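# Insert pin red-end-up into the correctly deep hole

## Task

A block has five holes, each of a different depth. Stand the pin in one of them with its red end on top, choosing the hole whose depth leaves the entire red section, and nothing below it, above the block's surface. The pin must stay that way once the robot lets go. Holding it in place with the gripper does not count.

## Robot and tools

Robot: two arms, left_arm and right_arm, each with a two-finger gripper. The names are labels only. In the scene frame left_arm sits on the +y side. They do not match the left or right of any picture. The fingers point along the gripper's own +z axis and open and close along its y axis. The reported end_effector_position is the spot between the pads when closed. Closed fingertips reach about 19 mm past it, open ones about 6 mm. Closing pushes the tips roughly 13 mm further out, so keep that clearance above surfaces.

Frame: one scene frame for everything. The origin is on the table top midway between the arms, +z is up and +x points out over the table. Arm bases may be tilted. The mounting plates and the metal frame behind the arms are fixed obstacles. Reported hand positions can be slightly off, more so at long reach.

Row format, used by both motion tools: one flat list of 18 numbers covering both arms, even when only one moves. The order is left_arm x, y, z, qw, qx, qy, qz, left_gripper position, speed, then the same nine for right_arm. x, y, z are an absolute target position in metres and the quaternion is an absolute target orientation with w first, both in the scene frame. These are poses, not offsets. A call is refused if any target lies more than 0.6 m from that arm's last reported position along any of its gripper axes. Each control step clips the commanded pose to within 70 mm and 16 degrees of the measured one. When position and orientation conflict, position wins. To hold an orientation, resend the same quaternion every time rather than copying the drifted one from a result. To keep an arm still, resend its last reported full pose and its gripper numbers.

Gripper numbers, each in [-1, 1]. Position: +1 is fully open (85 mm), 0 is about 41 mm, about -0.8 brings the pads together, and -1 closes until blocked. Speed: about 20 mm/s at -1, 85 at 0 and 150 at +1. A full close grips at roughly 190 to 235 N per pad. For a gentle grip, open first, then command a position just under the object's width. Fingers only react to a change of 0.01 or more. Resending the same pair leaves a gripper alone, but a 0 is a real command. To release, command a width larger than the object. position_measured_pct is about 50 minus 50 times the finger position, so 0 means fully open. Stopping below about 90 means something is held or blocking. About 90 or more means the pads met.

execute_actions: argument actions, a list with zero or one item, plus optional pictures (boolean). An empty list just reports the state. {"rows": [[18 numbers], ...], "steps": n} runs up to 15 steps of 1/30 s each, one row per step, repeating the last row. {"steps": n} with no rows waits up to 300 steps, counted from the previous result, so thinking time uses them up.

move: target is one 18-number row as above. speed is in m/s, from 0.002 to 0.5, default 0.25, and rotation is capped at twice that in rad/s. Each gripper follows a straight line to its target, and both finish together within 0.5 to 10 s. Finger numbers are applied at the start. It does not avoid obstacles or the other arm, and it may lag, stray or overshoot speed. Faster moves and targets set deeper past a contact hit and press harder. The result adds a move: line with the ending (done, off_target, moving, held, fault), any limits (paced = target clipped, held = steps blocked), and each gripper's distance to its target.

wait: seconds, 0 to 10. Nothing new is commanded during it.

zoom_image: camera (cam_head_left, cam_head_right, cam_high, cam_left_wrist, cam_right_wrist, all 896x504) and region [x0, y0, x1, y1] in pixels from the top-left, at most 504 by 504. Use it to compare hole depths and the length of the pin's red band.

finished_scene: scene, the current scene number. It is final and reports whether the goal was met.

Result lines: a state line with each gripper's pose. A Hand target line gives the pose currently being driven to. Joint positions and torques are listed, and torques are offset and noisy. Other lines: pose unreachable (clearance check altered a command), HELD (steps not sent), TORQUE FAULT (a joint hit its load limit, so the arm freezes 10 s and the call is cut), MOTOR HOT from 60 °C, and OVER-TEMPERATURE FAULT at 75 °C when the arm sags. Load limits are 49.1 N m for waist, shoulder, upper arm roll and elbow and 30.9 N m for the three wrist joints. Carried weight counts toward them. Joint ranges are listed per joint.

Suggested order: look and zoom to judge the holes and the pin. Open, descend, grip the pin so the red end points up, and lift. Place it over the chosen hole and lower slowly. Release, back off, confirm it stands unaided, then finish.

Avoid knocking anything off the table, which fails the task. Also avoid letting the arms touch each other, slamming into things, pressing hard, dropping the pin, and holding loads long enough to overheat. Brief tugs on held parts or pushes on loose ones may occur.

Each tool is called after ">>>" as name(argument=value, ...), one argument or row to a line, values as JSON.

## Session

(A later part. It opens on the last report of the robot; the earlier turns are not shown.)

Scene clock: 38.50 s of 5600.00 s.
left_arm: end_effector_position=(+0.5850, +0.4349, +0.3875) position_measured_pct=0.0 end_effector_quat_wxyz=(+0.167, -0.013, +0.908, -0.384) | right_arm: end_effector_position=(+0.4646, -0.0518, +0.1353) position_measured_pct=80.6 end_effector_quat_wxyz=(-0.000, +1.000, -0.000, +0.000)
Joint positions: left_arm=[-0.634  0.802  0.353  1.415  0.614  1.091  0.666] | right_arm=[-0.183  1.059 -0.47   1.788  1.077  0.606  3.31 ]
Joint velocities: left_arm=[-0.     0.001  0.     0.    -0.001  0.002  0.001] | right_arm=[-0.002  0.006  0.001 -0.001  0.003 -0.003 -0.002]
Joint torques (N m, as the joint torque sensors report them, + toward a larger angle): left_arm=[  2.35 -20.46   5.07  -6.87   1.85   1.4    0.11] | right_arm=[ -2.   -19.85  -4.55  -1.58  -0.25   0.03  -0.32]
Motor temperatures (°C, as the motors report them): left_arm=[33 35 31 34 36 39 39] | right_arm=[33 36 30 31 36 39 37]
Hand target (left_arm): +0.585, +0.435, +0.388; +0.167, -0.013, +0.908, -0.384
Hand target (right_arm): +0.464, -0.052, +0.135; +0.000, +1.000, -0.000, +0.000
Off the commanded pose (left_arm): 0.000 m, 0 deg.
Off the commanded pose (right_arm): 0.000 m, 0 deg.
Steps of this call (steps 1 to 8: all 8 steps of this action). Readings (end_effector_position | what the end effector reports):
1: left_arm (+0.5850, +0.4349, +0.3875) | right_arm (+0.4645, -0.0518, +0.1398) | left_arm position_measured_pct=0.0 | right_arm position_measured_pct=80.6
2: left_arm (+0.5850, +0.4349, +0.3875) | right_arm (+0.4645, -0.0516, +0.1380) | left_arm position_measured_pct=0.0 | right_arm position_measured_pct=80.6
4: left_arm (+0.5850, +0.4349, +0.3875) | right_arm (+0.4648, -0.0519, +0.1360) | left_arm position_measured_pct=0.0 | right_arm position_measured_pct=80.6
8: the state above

>>> execute_actions(
  actions=[
    {"rows":[[0.585,0.4349,0.3875,0.167,-0.013,0.908,-0.384,1,0,0.4643,-0.0518,0.128,0,1,0,0,-1,-0.5]],"steps":6},
  ],
  pictures=false,
)

>>> execute_actions(
  actions=[
    {"rows":[[0.585,0.4349,0.3875,0.167,-0.013,0.908,-0.384,1,0,0.4643,-0.0518,0.122,0,1,0,0,-1,-0.5]],"steps":8},
  ],
  pictures=false,
)

Scene clock: 40.23 s of 5600.00 s.
left_arm: end_effector_position=(+0.5850, +0.4349, +0.3875) position_measured_pct=0.0 end_effector_quat_wxyz=(+0.167, -0.013, +0.908, -0.384) | right_arm: end_effector_position=(+0.4648, -0.0519, +0.1286) position_measured_pct=80.6 end_effector_quat_wxyz=(-0.000, +1.000, -0.000, +0.000)
Joint positions: left_arm=[-0.634  0.802  0.353  1.415  0.614  1.091  0.666] | right_arm=[-0.187  1.072 -0.461  1.784  1.089  0.595  3.301]
Joint velocities: left_arm=[-0.     0.001  0.    -0.001 -0.001  0.     0.   ] | right_arm=[-0.004  0.014  0.007 -0.     0.01  -0.01  -0.01 ]
Joint torques (N m, as the joint torque sensors report them, + toward a larger angle): left_arm=[  2.04 -20.39   5.15  -6.84   1.79   1.26   0.09] | right_arm=[ -1.52 -19.76  -4.29  -1.59   0.01  -0.18   0.05]
Motor temperatures (°C, as the motors report them): left_arm=[33 35 31 34 36 39 39] | right_arm=[33 36 30 31 36 39 37]
Hand target (left_arm): +0.585, +0.435, +0.388; +0.167, -0.013, +0.908, -0.384
Hand target (right_arm): +0.464, -0.052, +0.128; +0.000, +1.000, -0.000, -0.000
Off the commanded pose (left_arm): 0.000 m, 0 deg.
Off the commanded pose (right_arm): 0.001 m, 0 deg.
Steps of this call (steps 1 to 46: nothing new was sent; steps 47 to 52: all 6 steps of this action). Readings (end_effector_position | what the end effector reports):
47: left_arm (+0.5850, +0.4349, +0.3875) | right_arm (+0.4644, -0.0517, +0.1346) | left_arm position_measured_pct=0.0 | right_arm position_measured_pct=80.6
48: left_arm (+0.5850, +0.4349, +0.3875) | right_arm (+0.4645, -0.0515, +0.1325) | left_arm position_measured_pct=0.0 | right_arm position_measured_pct=80.6
50: left_arm (+0.5850, +0.4349, +0.3875) | right_arm (+0.4648, -0.0519, +0.1293) | left_arm position_measured_pct=0.0 | right_arm position_measured_pct=80.6
52: the state above

Scene clock: 40.50 s of 5600.00 s.
left_arm: end_effector_position=(+0.5850, +0.4349, +0.3875) position_measured_pct=0.0 end_effector_quat_wxyz=(+0.167, -0.013, +0.908, -0.384) | right_arm: end_effector_position=(+0.4647, -0.0518, +0.1223) position_measured_pct=80.6 end_effector_quat_wxyz=(-0.000, +1.000, -0.000, +0.000)
Joint positions: left_arm=[-0.634  0.802  0.353  1.415  0.614  1.091  0.666] | right_arm=[-0.191  1.085 -0.452  1.78   1.1    0.586  3.293]
Joint velocities: left_arm=[ 0.    -0.001  0.     0.    -0.    -0.001 -0.   ] | right_arm=[-0.002  0.005  0.002 -0.001  0.003 -0.003 -0.003]
Joint torques (N m, as the joint torque sensors report them, + toward a larger angle): left_arm=[  2.33 -20.45   4.97  -6.72   1.81   1.3    0.01] | right_arm=[ -1.04 -20.55  -4.08  -1.79  -0.4    0.05   0.37]
Motor temperatures (°C, as the motors report them): left_arm=[33 35 31 34 36 39 39] | right_arm=[33 36 30 31 36 39 37]
Hand target (left_arm): +0.585, +0.435, +0.388; +0.167, -0.013, +0.908, -0.384
Hand target (right_arm): +0.464, -0.052, +0.122; +0.000, +1.000, -0.000, +0.000
Off the commanded pose (left_arm): 0.000 m, 0 deg.
Off the commanded pose (right_arm): 0.000 m, 0 deg.
Steps of this call (steps 1 to 8: all 8 steps of this action). Readings (end_effector_position | what the end effector reports):
1: left_arm (+0.5850, +0.4349, +0.3875) | right_arm (+0.4645, -0.0518, +0.1279) | left_arm position_measured_pct=0.0 | right_arm position_measured_pct=80.6
2: left_arm (+0.5850, +0.4349, +0.3875) | right_arm (+0.4646, -0.0516, +0.1258) | left_arm position_measured_pct=0.0 | right_arm position_measured_pct=80.6
4: left_arm (+0.5850, +0.4349, +0.3875) | right_arm (+0.4648, -0.0519, +0.1232) | left_arm position_measured_pct=0.0 | right_arm position_measured_pct=80.6
8: the state above

>>> execute_actions(
  actions=[
    {"rows":[[0.585,0.4349,0.3875,0.167,-0.013,0.908,-0.384,1,0,0.4643,-0.0518,0.118,0,1,0,0,-1,-0.5]],"steps":7},
  ],
  pictures=false,
)

>>> execute_actions(
  actions=[
    {"rows":[[0.585,0.4349,0.3875,0.167,-0.013,0.908,-0.384,1,0,0.4643,-0.0518,0.114,0,1,0,0,-1,-0.5]],"steps":8},
  ],
)

Scene clock: 42.53 s of 5600.00 s.
left_arm: end_effector_position=(+0.5850, +0.4349, +0.3875) position_measured_pct=0.0 end_effector_quat_wxyz=(+0.167, -0.013, +0.908, -0.384) | right_arm: end_effector_position=(+0.4647, -0.0518, +0.1183) position_measured_pct=80.6 end_effector_quat_wxyz=(-0.000, +1.000, -0.000, +0.000)
Joint positions: left_arm=[-0.634  0.802  0.353  1.415  0.614  1.091  0.666] | right_arm=[-0.193  1.093 -0.446  1.777  1.107  0.58   3.287]
Joint velocities: left_arm=[ 0.     0.     0.    -0.    -0.    -0.002  0.   ] | right_arm=[-0.004  0.006  0.002 -0.001  0.004 -0.002 -0.003]
Joint torques (N m, as the joint torque sensors report them, + toward a larger angle): left_arm=[  2.29 -20.27   5.07  -6.79   1.89   1.33   0.05] | right_arm=[ -1.82 -19.68  -3.46  -1.02  -0.3   -0.35   0.19]
Motor temperatures (°C, as the motors report them): left_arm=[33 36 31 34 36 39 39] | right_arm=[33 36 30 31 36 39 37]
Hand target (left_arm): +0.585, +0.435, +0.388; +0.167, -0.013, +0.908, -0.384
Hand target (right_arm): +0.464, -0.052, +0.118; +0.000, +1.000, -0.000, +0.000
Off the commanded pose (left_arm): 0.000 m, 0 deg.
Off the commanded pose (right_arm): 0.000 m, 0 deg.
Steps of this call (steps 1 to 54: nothing new was sent; steps 55 to 61: all 7 steps of this action). Readings (end_effector_position | what the end effector reports):
55: left_arm (+0.5850, +0.4349, +0.3875) | right_arm (+0.4645, -0.0517, +0.1217) | left_arm position_measured_pct=0.0 | right_arm position_measured_pct=80.6
56: left_arm (+0.5850, +0.4349, +0.3875) | right_arm (+0.4647, -0.0516, +0.1203) | left_arm position_measured_pct=0.0 | right_arm position_measured_pct=80.6
58: left_arm (+0.5850, +0.4349, +0.3875) | right_arm (+0.4648, -0.0519, +0.1187) | left_arm position_measured_pct=0.0 | right_arm position_measured_pct=80.6
61: the state above

Scene clock: 42.80 s of 5600.00 s.
left_arm: end_effector_position=(+0.5850, +0.4349, +0.3875) position_measured_pct=0.0 end_effector_quat_wxyz=(+0.167, -0.013, +0.908, -0.384) | right_arm: end_effector_position=(+0.4647, -0.0518, +0.1143) position_measured_pct=80.6 end_effector_quat_wxyz=(-0.000, +1.000, -0.000, +0.000)
Joint positions: left_arm=[-0.634  0.802  0.353  1.415  0.614  1.091  0.666] | right_arm=[-0.196  1.101 -0.441  1.774  1.114  0.574  3.282]
Joint velocities: left_arm=[-0.    -0.001 -0.    -0.    -0.001  0.     0.   ] | right_arm=[-0.003  0.002  0.001 -0.002  0.002 -0.003 -0.001]
Joint torques (N m, as the joint torque sensors report them, + toward a larger angle): left_arm=[  2.09 -20.42   5.04  -6.84   1.78   1.3    0.14] | right_arm=[ -1.54 -19.61  -4.68  -1.02  -0.33  -0.16   0.06]
Motor temperatures (°C, as the motors report them): left_arm=[33 36 31 34 36 39 39] | right_arm=[33 36 30 31 36 39 37]
Hand target (left_arm): +0.585, +0.435, +0.388; +0.167, -0.013, +0.908, -0.384
Hand target (right_arm): +0.464, -0.052, +0.114; +0.000, +1.000, -0.000, +0.000
Off the commanded pose (left_arm): 0.000 m, 0 deg.
Off the commanded pose (right_arm): 0.000 m, 0 deg.
Steps of this call (steps 1 to 8: all 8 steps of this action). Readings (end_effector_position | what the end effector reports):
1: left_arm (+0.5850, +0.4349, +0.3875) | right_arm (+0.4645, -0.0517, +0.1178) | left_arm position_measured_pct=0.0 | right_arm position_measured_pct=80.6
2: left_arm (+0.5850, +0.4349, +0.3875) | right_arm (+0.4647, -0.0516, +0.1163) | left_arm position_measured_pct=0.0 | right_arm position_measured_pct=80.6
4: left_arm (+0.5850, +0.4349, +0.3875) | right_arm (+0.4648, -0.0519, +0.1148) | left_arm position_measured_pct=0.0 | right_arm position_measured_pct=80.6
8: the state above

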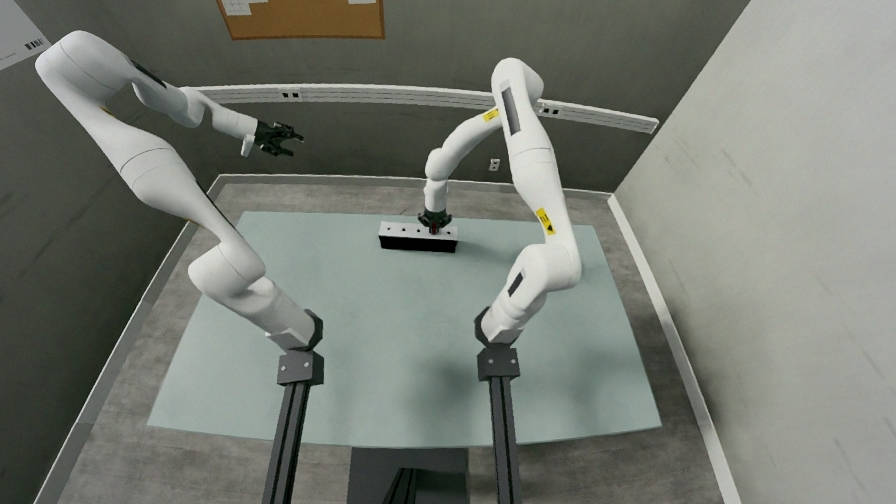

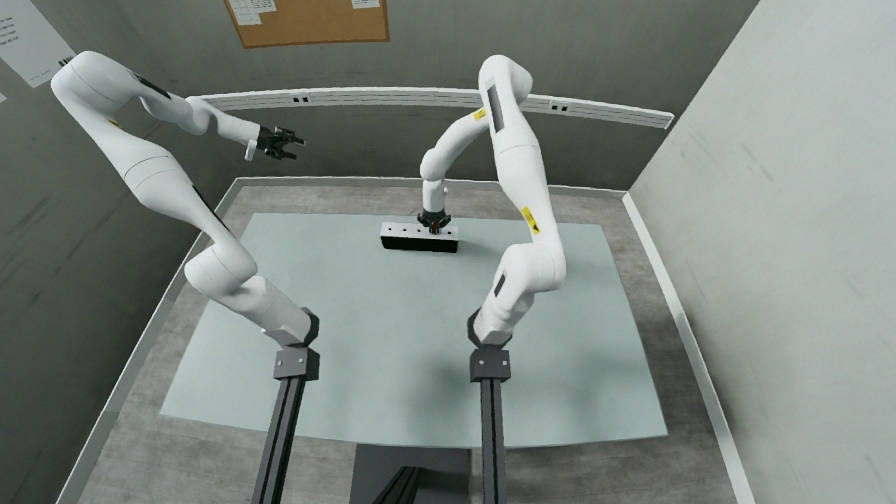

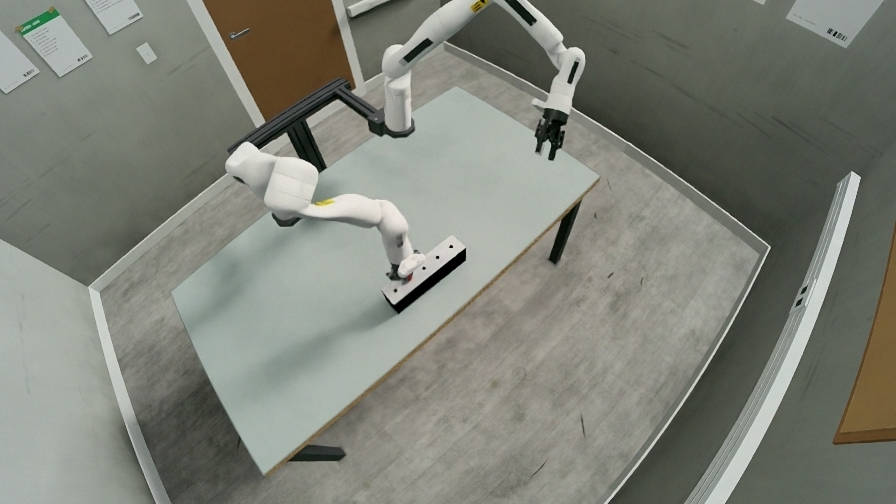

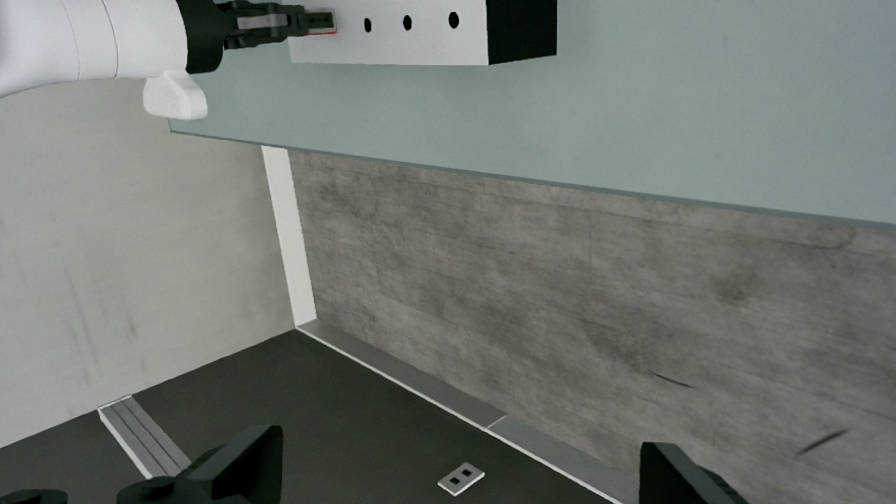

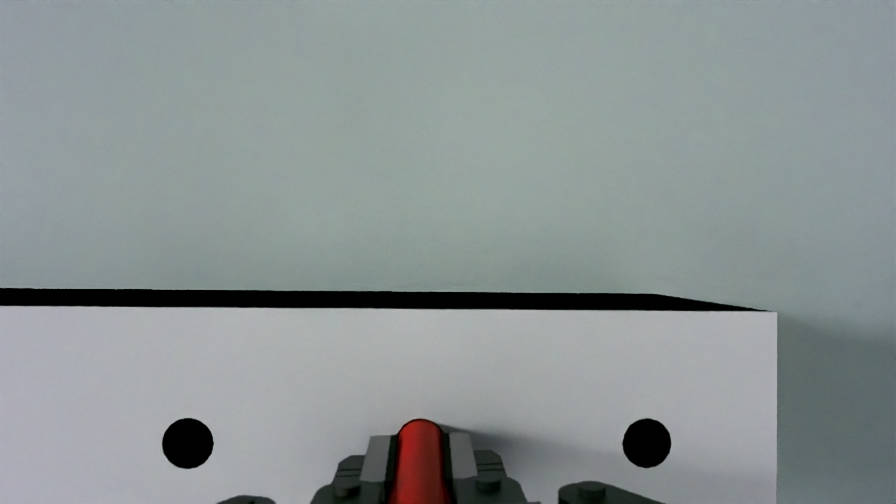

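>>> execute_actions(
  actions=[
    {"rows":[[0.585,0.4349,0.3875,0.167,-0.013,0.908,-0.384,1,0,0.4643,-0.0518,0.110,0,1,0,0,-1,-0.5]],"steps":10},
  ],
)

Scene clock: 47.00 s of 5600.00 s.
left_arm: end_effector_position=(+0.5850, +0.4349, +0.3875) position_measured_pct=0.0 end_effector_quat_wxyz=(+0.167, -0.013, +0.908, -0.384) | right_arm: end_effector_position=(+0.4648, -0.0519, +0.1106) position_measured_pct=80.6 end_effector_quat_wxyz=(+0.000, +1.000, -0.000, +0.001)
Joint positions: left_arm=[-0.634  0.802  0.353  1.415  0.614  1.091  0.666] | right_arm=[-0.198  1.109 -0.435  1.771  1.121  0.568  3.276]
Joint velocities: left_arm=[-0.  0.  0.  0. -0.  0. -0.] | right_arm=[-0.001  0.001 -0.001 -0.001  0.001  0.001 -0.   ]
Joint torques (N m, as the joint torque sensors report them, + toward a larger angle): left_arm=[  2.25 -20.39   4.98  -6.53   1.84   1.14   0.12] | right_arm=[ -1.96 -18.8   -4.05  -1.4   -0.21  -0.43   0.1 ]
Motor temperatures (°C, as the motors report them): left_arm=[33 36 31 34 36 39 39] | right_arm=[33 36 30 31 36 39 37]
Hand target (left_arm): +0.585, +0.435, +0.388; +0.167, -0.013, +0.908, -0.384
Hand target (right_arm): +0.464, -0.052, +0.110; +0.000, +1.000, -0.000, +0.000
Off the commanded pose (left_arm): 0.000 m, 0 deg.
Off the commanded pose (right_arm): 0.001 m, 0 deg.
Steps of this call (steps 1 to 90: nothing new was sent; then 0.87 s passed at rest; steps 91 to 100: all 10 steps of this action). Readings (end_effector_position | what the end effector reports):
91: left_arm (+0.5850, +0.4349, +0.3875) | right_arm (+0.4645, -0.0517, +0.1137) | left_arm position_measured_pct=0.0 | right_arm position_measured_pct=80.6
92: left_arm (+0.5850, +0.4349, +0.3875) | right_arm (+0.4647, -0.0517, +0.1123) | left_arm position_measured_pct=0.0 | right_arm position_measured_pct=80.6
94: left_arm (+0.5850, +0.4349, +0.3875) | right_arm (+0.4648, -0.0519, +0.1108) | left_arm position_measured_pct=0.0 | right_arm position_measured_pct=80.6
98: left_arm (+0.5850, +0.4349, +0.3875) | right_arm (+0.4648, -0.0519, +0.1106) | left_arm position_measured_pct=0.0 | right_arm position_measured_pct=80.6
100: the state above

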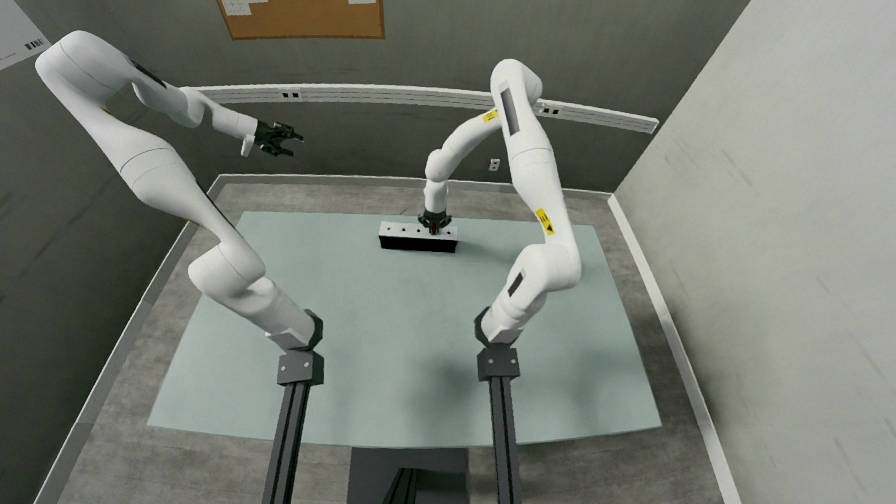

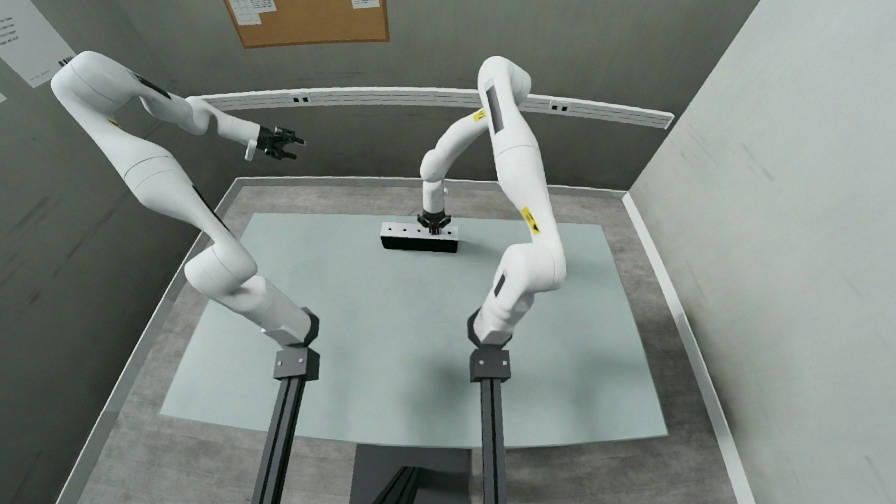

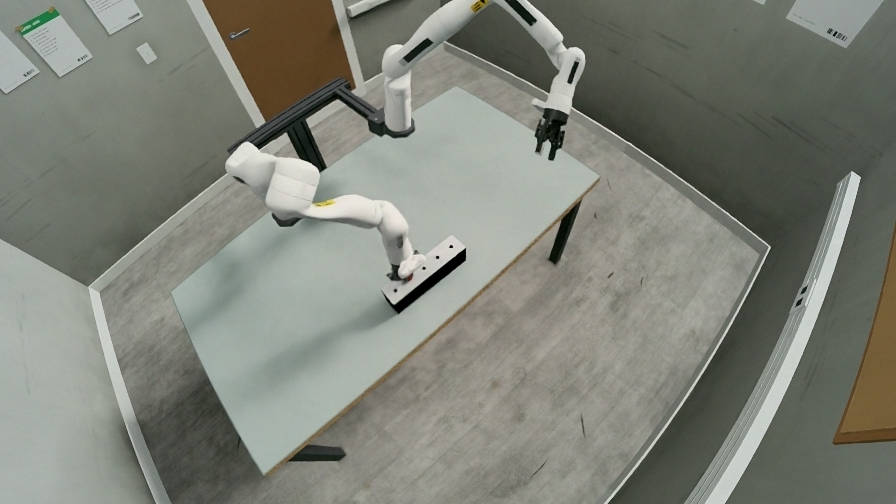

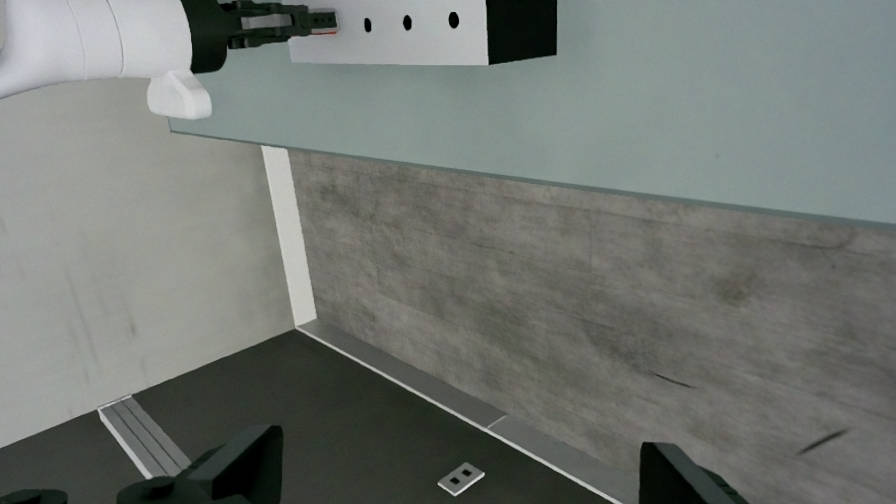

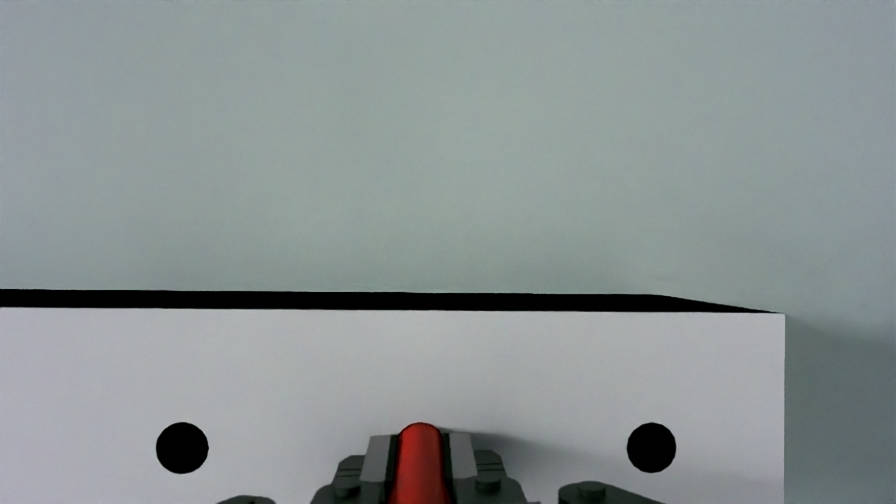

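Likely too deep. Try H5.

>>> move(
  target=[0.585,0.4349,0.3875,0.167,-0.013,0.908,-0.384,1,0,0.4643,-0.0518,0.184,0,1,0,0,-1,-0.5],
  speed=0.07,
)

>>> move(
  target=[0.585,0.4349,0.3875,0.167,-0.013,0.908,-0.384,1,0,0.462,-0.112,0.184,0,1,0,0,-1,-0.5],
  speed=0.1,
)

Scene clock: 50.43 s of 5600.00 s.
left_arm: end_effector_position=(+0.5850, +0.4349, +0.3875) position_measured_pct=0.0 end_effector_quat_wxyz=(+0.167, -0.013, +0.908, -0.384) | right_arm: end_effector_position=(+0.4640, -0.0517, +0.1839) position_measured_pct=80.6 end_effector_quat_wxyz=(+0.000, +1.000, +0.000, -0.000)
Joint positions: left_arm=[-0.634  0.802  0.353  1.415  0.614  1.091  0.666] | right_arm=[-0.154  0.963 -0.54   1.808  0.985  0.686  3.38 ]
Joint velocities: left_arm=[ 0.    -0.001 -0.     0.001 -0.001  0.    -0.002] | right_arm=[ 0.004 -0.006 -0.001 -0.001 -0.001 -0.001  0.001]
Joint torques (N m, as the joint torque sensors report them, + toward a larger angle): left_arm=[  2.34 -20.54   4.94  -6.9    1.69   1.41   0.13] | right_arm=[ -0.95 -19.05  -4.92  -2.62  -0.35  -0.4   -0.1 ]
Motor temperatures (°C, as the motors report them): left_arm=[33 36 31 34 36 39 39] | right_arm=[33 36 30 31 36 39 37]
Hand target (left_arm): +0.585, +0.435, +0.388; +0.167, -0.013, +0.908, -0.384
Hand target (right_arm): +0.464, -0.052, +0.184; +0.000, +1.000, +0.000, -0.000
Off the commanded pose (left_arm): 0.000 m, 0 deg.
Off the commanded pose (right_arm): 0.000 m, 0 deg.
move: done

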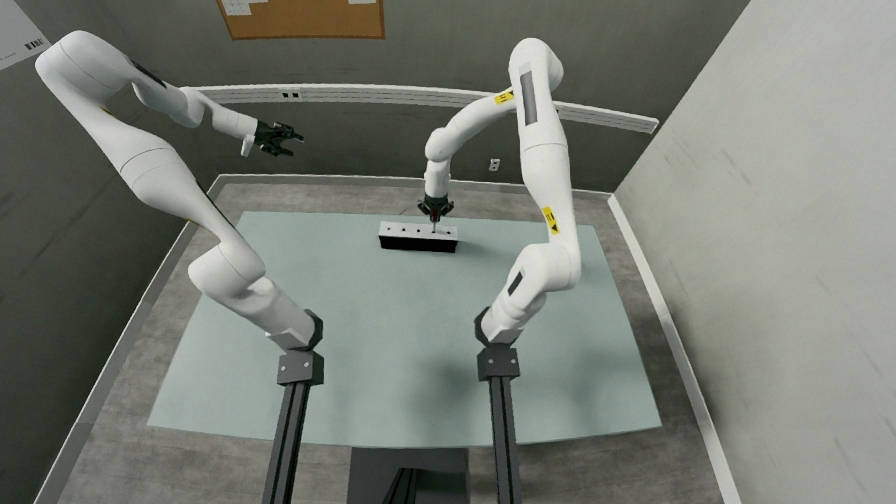

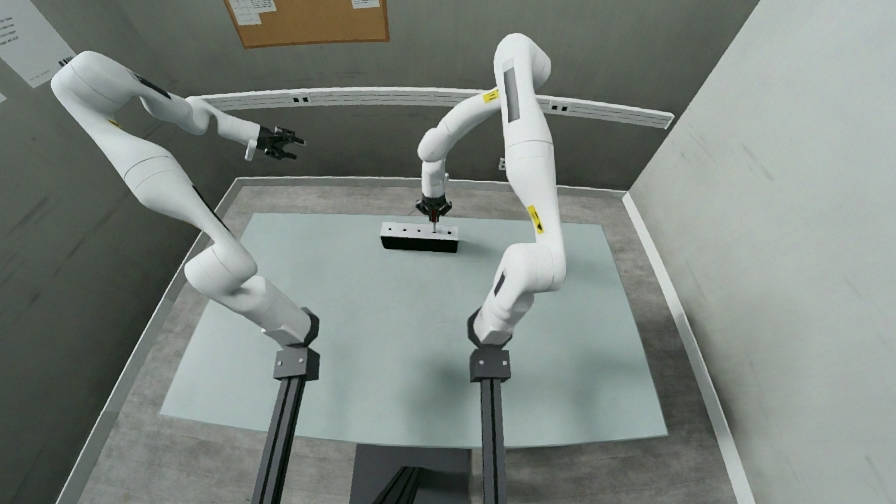

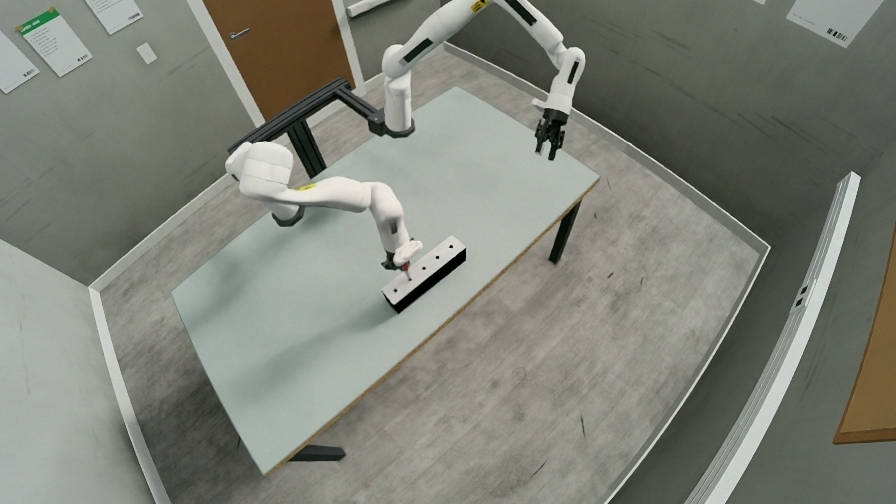

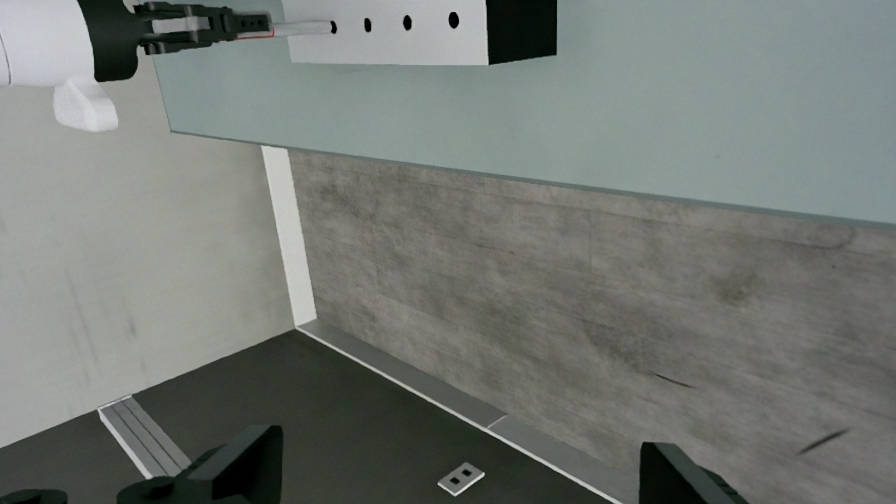

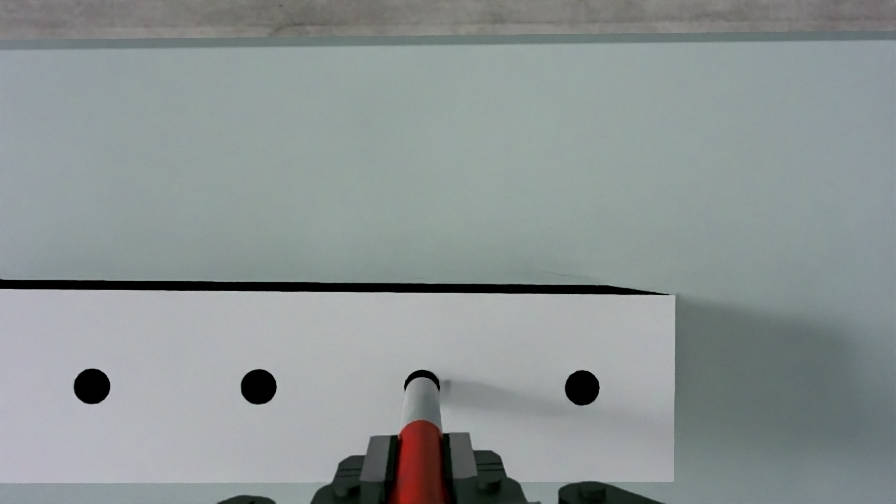

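Scene clock: 51.37 s of 5600.00 s.
left_arm: end_effector_position=(+0.5850, +0.4349, +0.3875) position_measured_pct=0.0 end_effector_quat_wxyz=(+0.167, -0.013, +0.908, -0.384) | right_arm: end_effector_position=(+0.4619, -0.1117, +0.1839) position_measured_pct=80.6 end_effector_quat_wxyz=(+0.000, +1.000, +0.000, +0.000)
Joint positions: left_arm=[-0.634  0.802  0.353  1.415  0.614  1.091  0.666] | right_arm=[-0.037  0.92  -0.52   1.897  1.024  0.625  3.435]
Joint velocities: left_arm=[ 0.    -0.001  0.    -0.001  0.001 -0.001  0.001] | right_arm=[ 0.006 -0.004  0.002  0.001 -0.001 -0.002  0.002]
Joint torques (N m, as the joint torque sensors report them, + toward a larger angle): left_arm=[  2.17 -20.39   4.98  -6.81   1.79   1.28   0.14] | right_arm=[ -1.12 -17.5   -3.77  -2.52  -0.21  -0.22   0.05]
Motor temperatures (°C, as the motors report them): left_arm=[33 36 31 34 36 39 39] | right_arm=[33 36 30 31 36 39 37]
Hand target (left_arm): +0.585, +0.435, +0.388; +0.167, -0.013, +0.908, -0.384
Hand target (right_arm): +0.462, -0.112, +0.184; +0.000, +1.000, -0.000, +0.000
Off the commanded pose (left_arm): 0.000 m, 0 deg.
Off the commanded pose (right_arm): 0.000 m, 0 deg.
move: done

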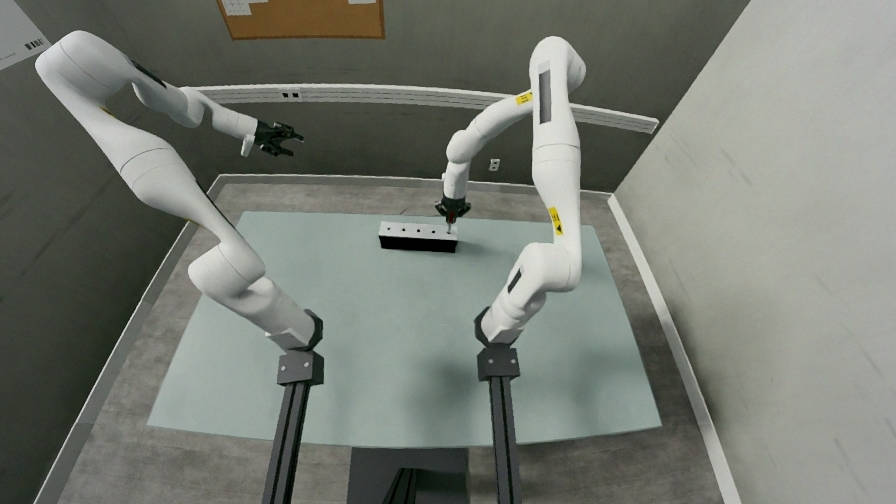

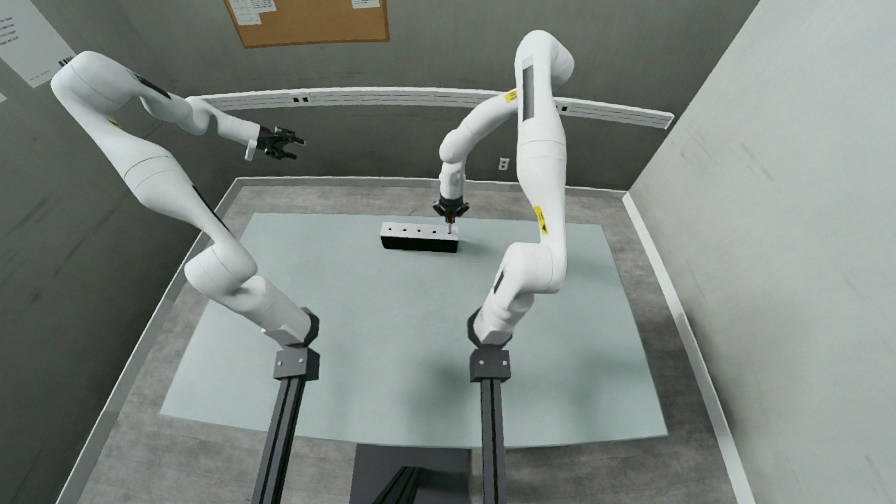

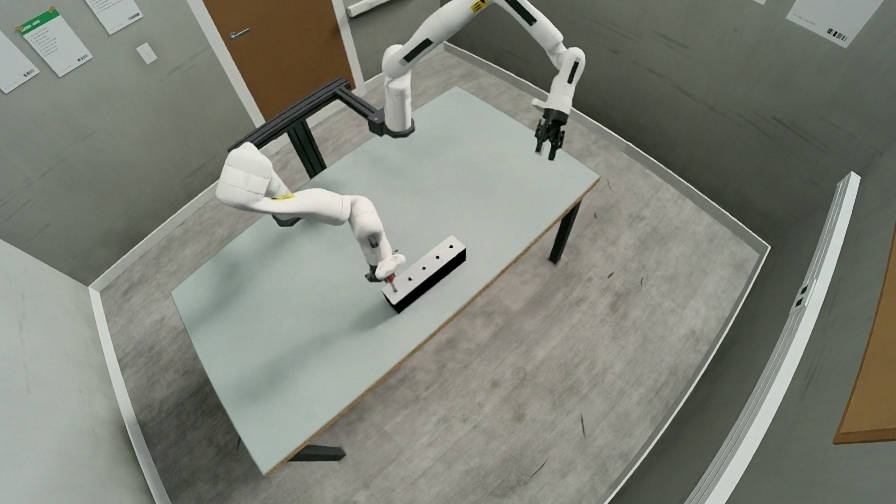

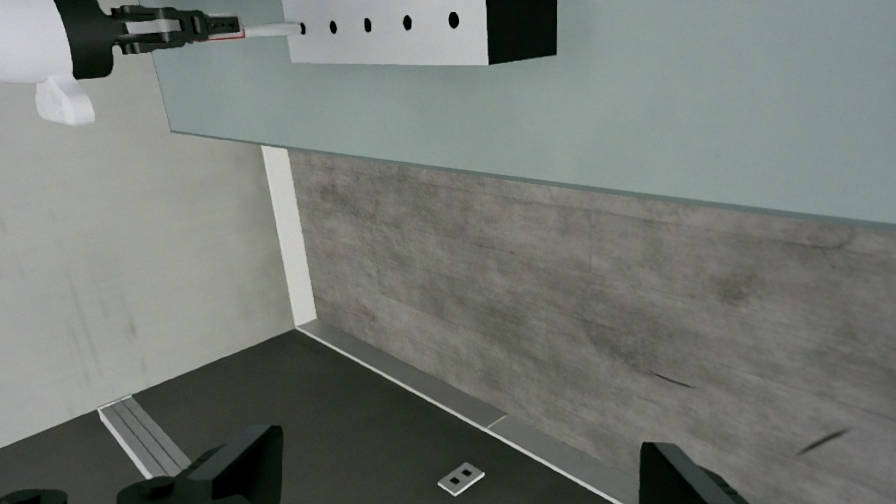

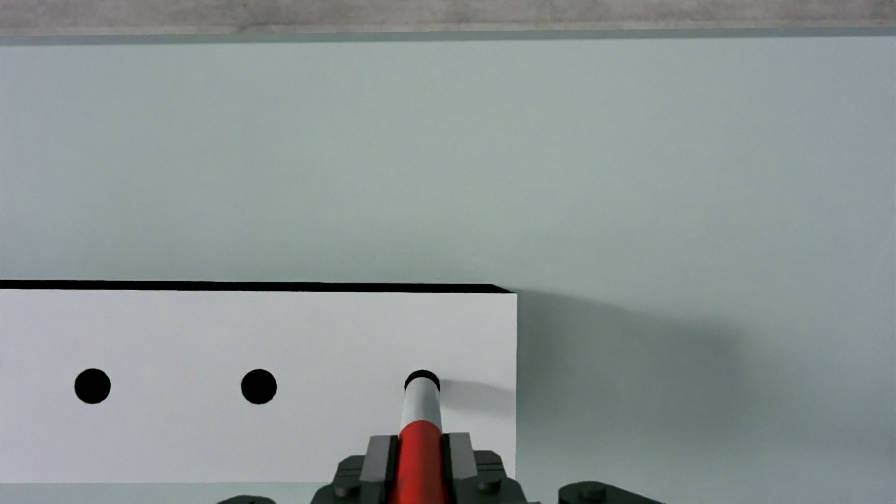

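>>> execute_actions(
  actions=[
    {"rows":[[0.585,0.4349,0.3875,0.167,-0.013,0.908,-0.384,1,0,0.4622,-0.112,0.182,0,1,0,0,-1,-0.5],[0.585,0.4349,0.3875,0.167,-0.013,0.908,-0.384,1,0,0.4622,-0.112,0.180,0,1,0,0,-1,-0.5],[0.585,0.4349,0.3875,0.167,-0.013,0.908,-0.384,1,0,0.4622,-0.112,0.179,0,1,0,0,-1,-0.5],[0.585,0.4349,0.3875,0.167,-0.013,0.908,-0.384,1,0,0.4622,-0.112,0.178,0,1,0,0,-1,-0.5],[0.585,0.4349,0.3875,0.167,-0.013,0.908,-0.384,1,0,0.4622,-0.112,0.177,0,1,0,0,-1,-0.5],[0.585,0.4349,0.3875,0.167,-0.013,0.908,-0.384,1,0,0.4622,-0.112,0.176,0,1,0,0,-1,-0.5],[0.585,0.4349,0.3875,0.167,-0.013,0.908,-0.384,1,0,0.4622,-0.112,0.175,0,1,0,0,-1,-0.5],[0.585,0.4349,0.3875,0.167,-0.013,0.908,-0.384,1,0,0.4622,-0.112,0.174,0,1,0,0,-1,-0.5],[0.585,0.4349,0.3875,0.167,-0.013,0.908,-0.384,1,0,0.4622,-0.112,0.173,0,1,0,0,-1,-0.5],[0.585,0.4349,0.3875,0.167,-0.013,0.908,-0.384,1,0,0.4622,-0.112,0.172,0,1,0,0,-1,-0.5],[0.585,0.4349,0.3875,0.167,-0.013,0.908,-0.384,1,0,0.4622,-0.112,0.171,0,1,0,0,-1,-0.5]],"steps":15},
  ],
  pictures=false,
)

>>> execute_actions(
  actions=[
    {"rows":[[0.585,0.4349,0.3875,0.167,-0.013,0.908,-0.384,1,0,0.4622,-0.112,0.164,0,1,0,0,-1,-0.5]],"steps":8},
  ],
  pictures=false,
)

Scene clock: 56.60 s of 5600.00 s.
left_arm: end_effector_position=(+0.5850, +0.4349, +0.3875) position_measured_pct=0.0 end_effector_quat_wxyz=(+0.167, -0.013, +0.908, -0.384) | right_arm: end_effector_position=(+0.4625, -0.1120, +0.1714) position_measured_pct=80.6 end_effector_quat_wxyz=(-0.000, +1.000, -0.000, +0.000)
Joint positions: left_arm=[-0.634  0.802  0.353  1.415  0.614  1.091  0.666] | right_arm=[-0.046  0.945 -0.498  1.893  1.052  0.603  3.413]
Joint velocities: left_arm=[-0.     0.    -0.     0.001  0.     0.     0.001] | right_arm=[-0.003  0.01   0.006  0.001  0.007 -0.007 -0.006]
Joint torques (N m, as the joint torque sensors report them, + toward a larger angle): left_arm=[  2.01 -20.62   5.21  -6.77   1.85   1.25   0.09] | right_arm=[ -1.2  -18.5   -4.35  -1.59  -0.05   0.48  -0.12]
Motor temperatures (°C, as the motors report them): left_arm=[33 36 31 34 36 39 39] | right_arm=[33 36 30 31 36 39 37]
Hand target (left_arm): +0.585, +0.435, +0.388; +0.167, -0.013, +0.908, -0.384
Hand target (right_arm): +0.462, -0.112, +0.171; -0.000, +1.000, -0.000, +0.000
Off the commanded pose (left_arm): 0.000 m, 0 deg.
Off the commanded pose (right_arm): 0.001 m, 0 deg.
Steps of this call (steps 1 to 90: nothing new was sent; then 1.73 s passed at rest; steps 91 to 105: all 15 steps of this action). Readings (end_effector_position | what the end effector reports):
91: left_arm (+0.5850, +0.4349, +0.3875) | right_arm (+0.4619, -0.1119, +0.1837) | left_arm position_measured_pct=0.0 | right_arm position_measured_pct=80.6
92: left_arm (+0.5850, +0.4349, +0.3875) | right_arm (+0.4619, -0.1117, +0.1827) | left_arm position_measured_pct=0.0 | right_arm position_measured_pct=80.6
94: left_arm (+0.5850, +0.4349, +0.3875) | right_arm (+0.4619, -0.1117, +0.1802) | left_arm position_measured_pct=0.0 | right_arm position_measured_pct=80.6
98: left_arm (+0.5850, +0.4349, +0.3875) | right_arm (+0.4622, -0.1120, +0.1760) | left_arm position_measured_pct=0.0 | right_arm position_measured_pct=80.6
105: the state above

Scene clock: 56.87 s of 5600.00 s.
left_arm: end_effector_position=(+0.5850, +0.4349, +0.3875) position_measured_pct=0.0 end_effector_quat_wxyz=(+0.167, -0.013, +0.908, -0.384) | right_arm: end_effector_position=(+0.4625, -0.1120, +0.1643) position_measured_pct=80.6 end_effector_quat_wxyz=(-0.000, +1.000, -0.000, +0.000)
Joint positions: left_arm=[-0.634  0.802  0.353  1.415  0.614  1.091  0.666] | right_arm=[-0.052  0.959 -0.486  1.891  1.068  0.59   3.401]
Joint velocities: left_arm=[ 0.    -0.001  0.    -0.001 -0.     0.001 -0.001] | right_arm=[-0.005  0.008  0.004  0.     0.005 -0.004 -0.004]
Joint torques (N m, as the joint torque sensors report them, + toward a larger angle): left_arm=[  2.12 -20.44   4.98  -6.83   1.9    1.29   0.18] | right_arm=[ -1.09 -18.6   -3.76  -1.51  -0.17  -0.26   0.15]
Motor temperatures (°C, as the motors report them): left_arm=[33 36 31 34 36 39 39] | right_arm=[33 36 30 31 36 39 37]
Hand target (left_arm): +0.585, +0.435, +0.388; +0.167, -0.013, +0.908, -0.384
Hand target (right_arm): +0.462, -0.112, +0.164; +0.000, +1.000, -0.000, +0.000
Off the commanded pose (left_arm): 0.000 m, 0 deg.
Off the commanded pose (right_arm): 0.000 m, 0 deg.
Steps of this call (steps 1 to 8: all 8 steps of this action). Readings (end_effector_position | what the end effector reports):
1: left_arm (+0.5850, +0.4349, +0.3875) | right_arm (+0.4623, -0.1119, +0.1708) | left_arm position_measured_pct=0.0 | right_arm position_measured_pct=80.6
2: left_arm (+0.5850, +0.4349, +0.3875) | right_arm (+0.4622, -0.1115, +0.1685) | left_arm position_measured_pct=0.0 | right_arm position_measured_pct=80.6
4: left_arm (+0.5850, +0.4349, +0.3875) | right_arm (+0.4627, -0.1121, +0.1653) | left_arm position_measured_pct=0.0 | right_arm position_measured_pct=80.6
8: the state above

>>> execute_actions(
  actions=[
    {"rows":[[0.585,0.4349,0.3875,0.167,-0.013,0.908,-0.384,1,0,0.4622,-0.112,0.156,0,1,0,0,-1,-0.5]],"steps":7},
  ],
  pictures=false,
)

>>> execute_actions(
  actions=[
    {"rows":[[0.585,0.4349,0.3875,0.167,-0.013,0.908,-0.384,1,0,0.4622,-0.112,0.150,0,1,0,0,-1,-0.5]],"steps":7},
  ],
  pictures=false,
)

Scene clock: 59.13 s of 5600.00 s.
left_arm: end_effector_position=(+0.5850, +0.4349, +0.3875) position_measured_pct=0.0 end_effector_quat_wxyz=(+0.167, -0.013, +0.908, -0.384) | right_arm: end_effector_position=(+0.4626, -0.1121, +0.1565) position_measured_pct=80.6 end_effector_quat_wxyz=(-0.000, +1.000, -0.000, +0.000)
Joint positions: left_arm=[-0.634  0.802  0.353  1.415  0.614  1.091  0.666] | right_arm=[-0.058  0.975 -0.473  1.887  1.086  0.576  3.386]
Joint velocities: left_arm=[-0.    -0.001 -0.    -0.    -0.003  0.    -0.001] | right_arm=[-0.004  0.012  0.007  0.001  0.009 -0.008 -0.008]
Joint torques (N m, as the joint torque sensors report them, + toward a larger angle): left_arm=[  2.23 -20.56   5.14  -6.6    1.87   1.39   0.08] | right_arm=[ -0.85 -18.32  -3.62  -1.38  -0.28  -0.16   0.01]
Motor temperatures (°C, as the motors report them): left_arm=[33 36 31 34 36 39 39] | right_arm=[33 36 30 31 36 39 37]
Hand target (left_arm): +0.585, +0.435, +0.388; +0.167, -0.013, +0.908, -0.384
Hand target (right_arm): +0.462, -0.112, +0.156; +0.000, +1.000, -0.000, +0.000
Off the commanded pose (left_arm): 0.000 m, 0 deg.
Off the commanded pose (right_arm): 0.001 m, 0 deg.
Steps of this call (steps 1 to 61: nothing new was sent; steps 62 to 68: all 7 steps of this action). Readings (end_effector_position | what the end effector reports):
62: left_arm (+0.5850, +0.4349, +0.3875) | right_arm (+0.4623, -0.1118, +0.1636) | left_arm position_measured_pct=0.0 | right_arm position_measured_pct=80.6
63: left_arm (+0.5850, +0.4349, +0.3875) | right_arm (+0.4622, -0.1115, +0.1613) | left_arm position_measured_pct=0.0 | right_arm position_measured_pct=80.6
65: left_arm (+0.5850, +0.4349, +0.3875) | right_arm (+0.4627, -0.1121, +0.1575) | left_arm position_measured_pct=0.0 | right_arm position_measured_pct=80.6
68: the state above

Scene clock: 59.37 s of 5600.00 s.
left_arm: end_effector_position=(+0.5850, +0.4349, +0.3875) position_measured_pct=0.0 end_effector_quat_wxyz=(+0.167, -0.013, +0.908, -0.384) | right_arm: end_effector_position=(+0.4626, -0.1120, +0.1504) position_measured_pct=80.6 end_effector_quat_wxyz=(-0.000, +1.000, -0.000, +0.000)
Joint positions: left_arm=[-0.634  0.802  0.353  1.415  0.614  1.091  0.666] | right_arm=[-0.063  0.988 -0.463  1.885  1.099  0.566  3.375]
Joint velocities: left_arm=[ 0.     0.001  0.    -0.001 -0.    -0.001  0.001] | right_arm=[-0.003  0.008  0.003  0.     0.006 -0.006 -0.006]
Joint torques (N m, as the joint torque sensors report them, + toward a larger angle): left_arm=[  2.32 -20.53   4.94  -6.86   1.76   1.22   0.17] | right_arm=[ -1.02 -18.47  -3.95  -1.42  -0.29  -0.48   0.17]
Motor temperatures (°C, as the motors report them): left_arm=[33 36 31 34 36 39 39] | right_arm=[33 36 30 31 36 39 37]
Hand target (left_arm): +0.585, +0.435, +0.388; +0.167, -0.013, +0.908, -0.384
Hand target (right_arm): +0.462, -0.112, +0.150; +0.000, +1.000, -0.000, +0.000
Off the commanded pose (left_arm): 0.000 m, 0 deg.
Off the commanded pose (right_arm): 0.001 m, 0 deg.
Steps of this call (steps 1 to 7: all 7 steps of this action). Readings (end_effector_position | what the end effector reports):
1: left_arm (+0.5850, +0.4349, +0.3875) | right_arm (+0.4624, -0.1119, +0.1559) | left_arm position_measured_pct=0.0 | right_arm position_measured_pct=80.6
2: left_arm (+0.5850, +0.4349, +0.3875) | right_arm (+0.4623, -0.1116, +0.1538) | left_arm position_measured_pct=0.0 | right_arm position_measured_pct=80.6
4: left_arm (+0.5850, +0.4349, +0.3875) | right_arm (+0.4627, -0.1121, +0.1512) | left_arm position_measured_pct=0.0 | right_arm position_measured_pct=80.6
7: the state above

>>> execute_actions(
  actions=[
    {"rows":[[0.585,0.4349,0.3875,0.167,-0.013,0.908,-0.384,1,0,0.4622,-0.112,0.143,0,1,0,0,-1,-0.5]],"steps":7},
  ],
  pictures=false,
)

Scene clock: 60.50 s of 5600.00 s.
left_arm: end_effector_position=(+0.5850, +0.4349, +0.3875) position_measured_pct=0.0 end_effector_quat_wxyz=(+0.167, -0.013, +0.908, -0.384) | right_arm: end_effector_position=(+0.4626, -0.1120, +0.1435) position_measured_pct=80.6 end_effector_quat_wxyz=(-0.000, +1.000, -0.000, +0.000)
Joint positions: left_arm=[-0.634  0.802  0.353  1.415  0.614  1.091  0.666] | right_arm=[-0.069  1.002 -0.451  1.881  1.115  0.554  3.362]
Joint velocities: left_arm=[-0. -0.  0.  0. -0. -0. -0.] | right_arm=[-0.004  0.009  0.008  0.001  0.008 -0.008 -0.008]
Joint torques (N m, as the joint torque sensors report them, + toward a larger angle): left_arm=[  2.29 -20.46   5.16  -6.84   1.89   1.28   0.21] | right_arm=[ -0.93 -18.45  -3.76  -1.13  -0.18  -0.28  -0.05]
Motor temperatures (°C, as the motors report them): left_arm=[33 36 31 34 36 39 39] | right_arm=[33 36 30 31 36 39 37]
Hand target (left_arm): +0.585, +0.435, +0.388; +0.167, -0.013, +0.908, -0.384
Hand target (right_arm): +0.462, -0.112, +0.143; +0.000, +1.000, -0.000, +0.000
Off the commanded pose (left_arm): 0.000 m, 0 deg.
Off the commanded pose (right_arm): 0.001 m, 0 deg.
Steps of this call (steps 1 to 27: nothing new was sent; steps 28 to 34: all 7 steps of this action). Readings (end_effector_position | what the end effector reports):
28: left_arm (+0.5850, +0.4349, +0.3875) | right_arm (+0.4623, -0.1118, +0.1496) | left_arm position_measured_pct=0.0 | right_arm position_measured_pct=80.6
29: left_arm (+0.5850, +0.4349, +0.3875) | right_arm (+0.4624, -0.1116, +0.1475) | left_arm position_measured_pct=0.0 | right_arm position_measured_pct=80.6
31: left_arm (+0.5850, +0.4349, +0.3875) | right_arm (+0.4627, -0.1120, +0.1443) | left_arm position_measured_pct=0.0 | right_arm position_measured_pct=80.6
34: the state above

>>> execute_actions(
  actions=[
    {"rows":[[0.585,0.4349,0.3875,0.167,-0.013,0.908,-0.384,1,0,0.4622,-0.112,0.136,0,1,0,0,-1,-0.5]],"steps":7},
  ],
  pictures=false,
)

Scene clock: 61.70 s of 5600.00 s.
left_arm: end_effector_position=(+0.5850, +0.4349, +0.3875) position_measured_pct=0.0 end_effector_quat_wxyz=(+0.167, -0.013, +0.908, -0.384) | right_arm: end_effector_position=(+0.4626, -0.1120, +0.1365) position_measured_pct=80.6 end_effector_quat_wxyz=(-0.000, +1.000, -0.000, +0.000)
Joint positions: left_arm=[-0.634  0.802  0.353  1.415  0.614  1.091  0.666] | right_arm=[-0.074  1.017 -0.439  1.877  1.13   0.542  3.349]
Joint velocities: left_arm=[-0.     0.001  0.     0.     0.001  0.001  0.001] | right_arm=[-0.005  0.01   0.007  0.001  0.008 -0.008 -0.008]
Joint torques (N m, as the joint torque sensors report them, + toward a larger angle): left_arm=[  2.21 -20.42   4.88  -6.74   1.81   1.26   0.11] | right_arm=[ -1.44 -18.41  -3.4   -1.19   0.18  -0.4    0.17]
Motor temperatures (°C, as the motors report them): left_arm=[33 36 31 34 36 39 39] | right_arm=[33 36 30 31 36 39 37]
Hand target (left_arm): +0.585, +0.435, +0.388; +0.167, -0.013, +0.908, -0.384
Hand target (right_arm): +0.462, -0.112, +0.136; +0.000, +1.000, -0.000, +0.000
Off the commanded pose (left_arm): 0.000 m, 0 deg.
Off the commanded pose (right_arm): 0.001 m, 0 deg.
Steps of this call (steps 1 to 29: nothing new was sent; steps 30 to 36: all 7 steps of this action). Readings (end_effector_position | what the end effector reports):
30: left_arm (+0.5850, +0.4349, +0.3875) | right_arm (+0.4623, -0.1118, +0.1426) | left_arm position_measured_pct=0.0 | right_arm position_measured_pct=80.6
31: left_arm (+0.5850, +0.4349, +0.3875) | right_arm (+0.4624, -0.1116, +0.1405) | left_arm position_measured_pct=0.0 | right_arm position_measured_pct=80.6
33: left_arm (+0.5850, +0.4349, +0.3875) | right_arm (+0.4627, -0.1120, +0.1373) | left_arm position_measured_pct=0.0 | right_arm position_measured_pct=80.6
36: the state above


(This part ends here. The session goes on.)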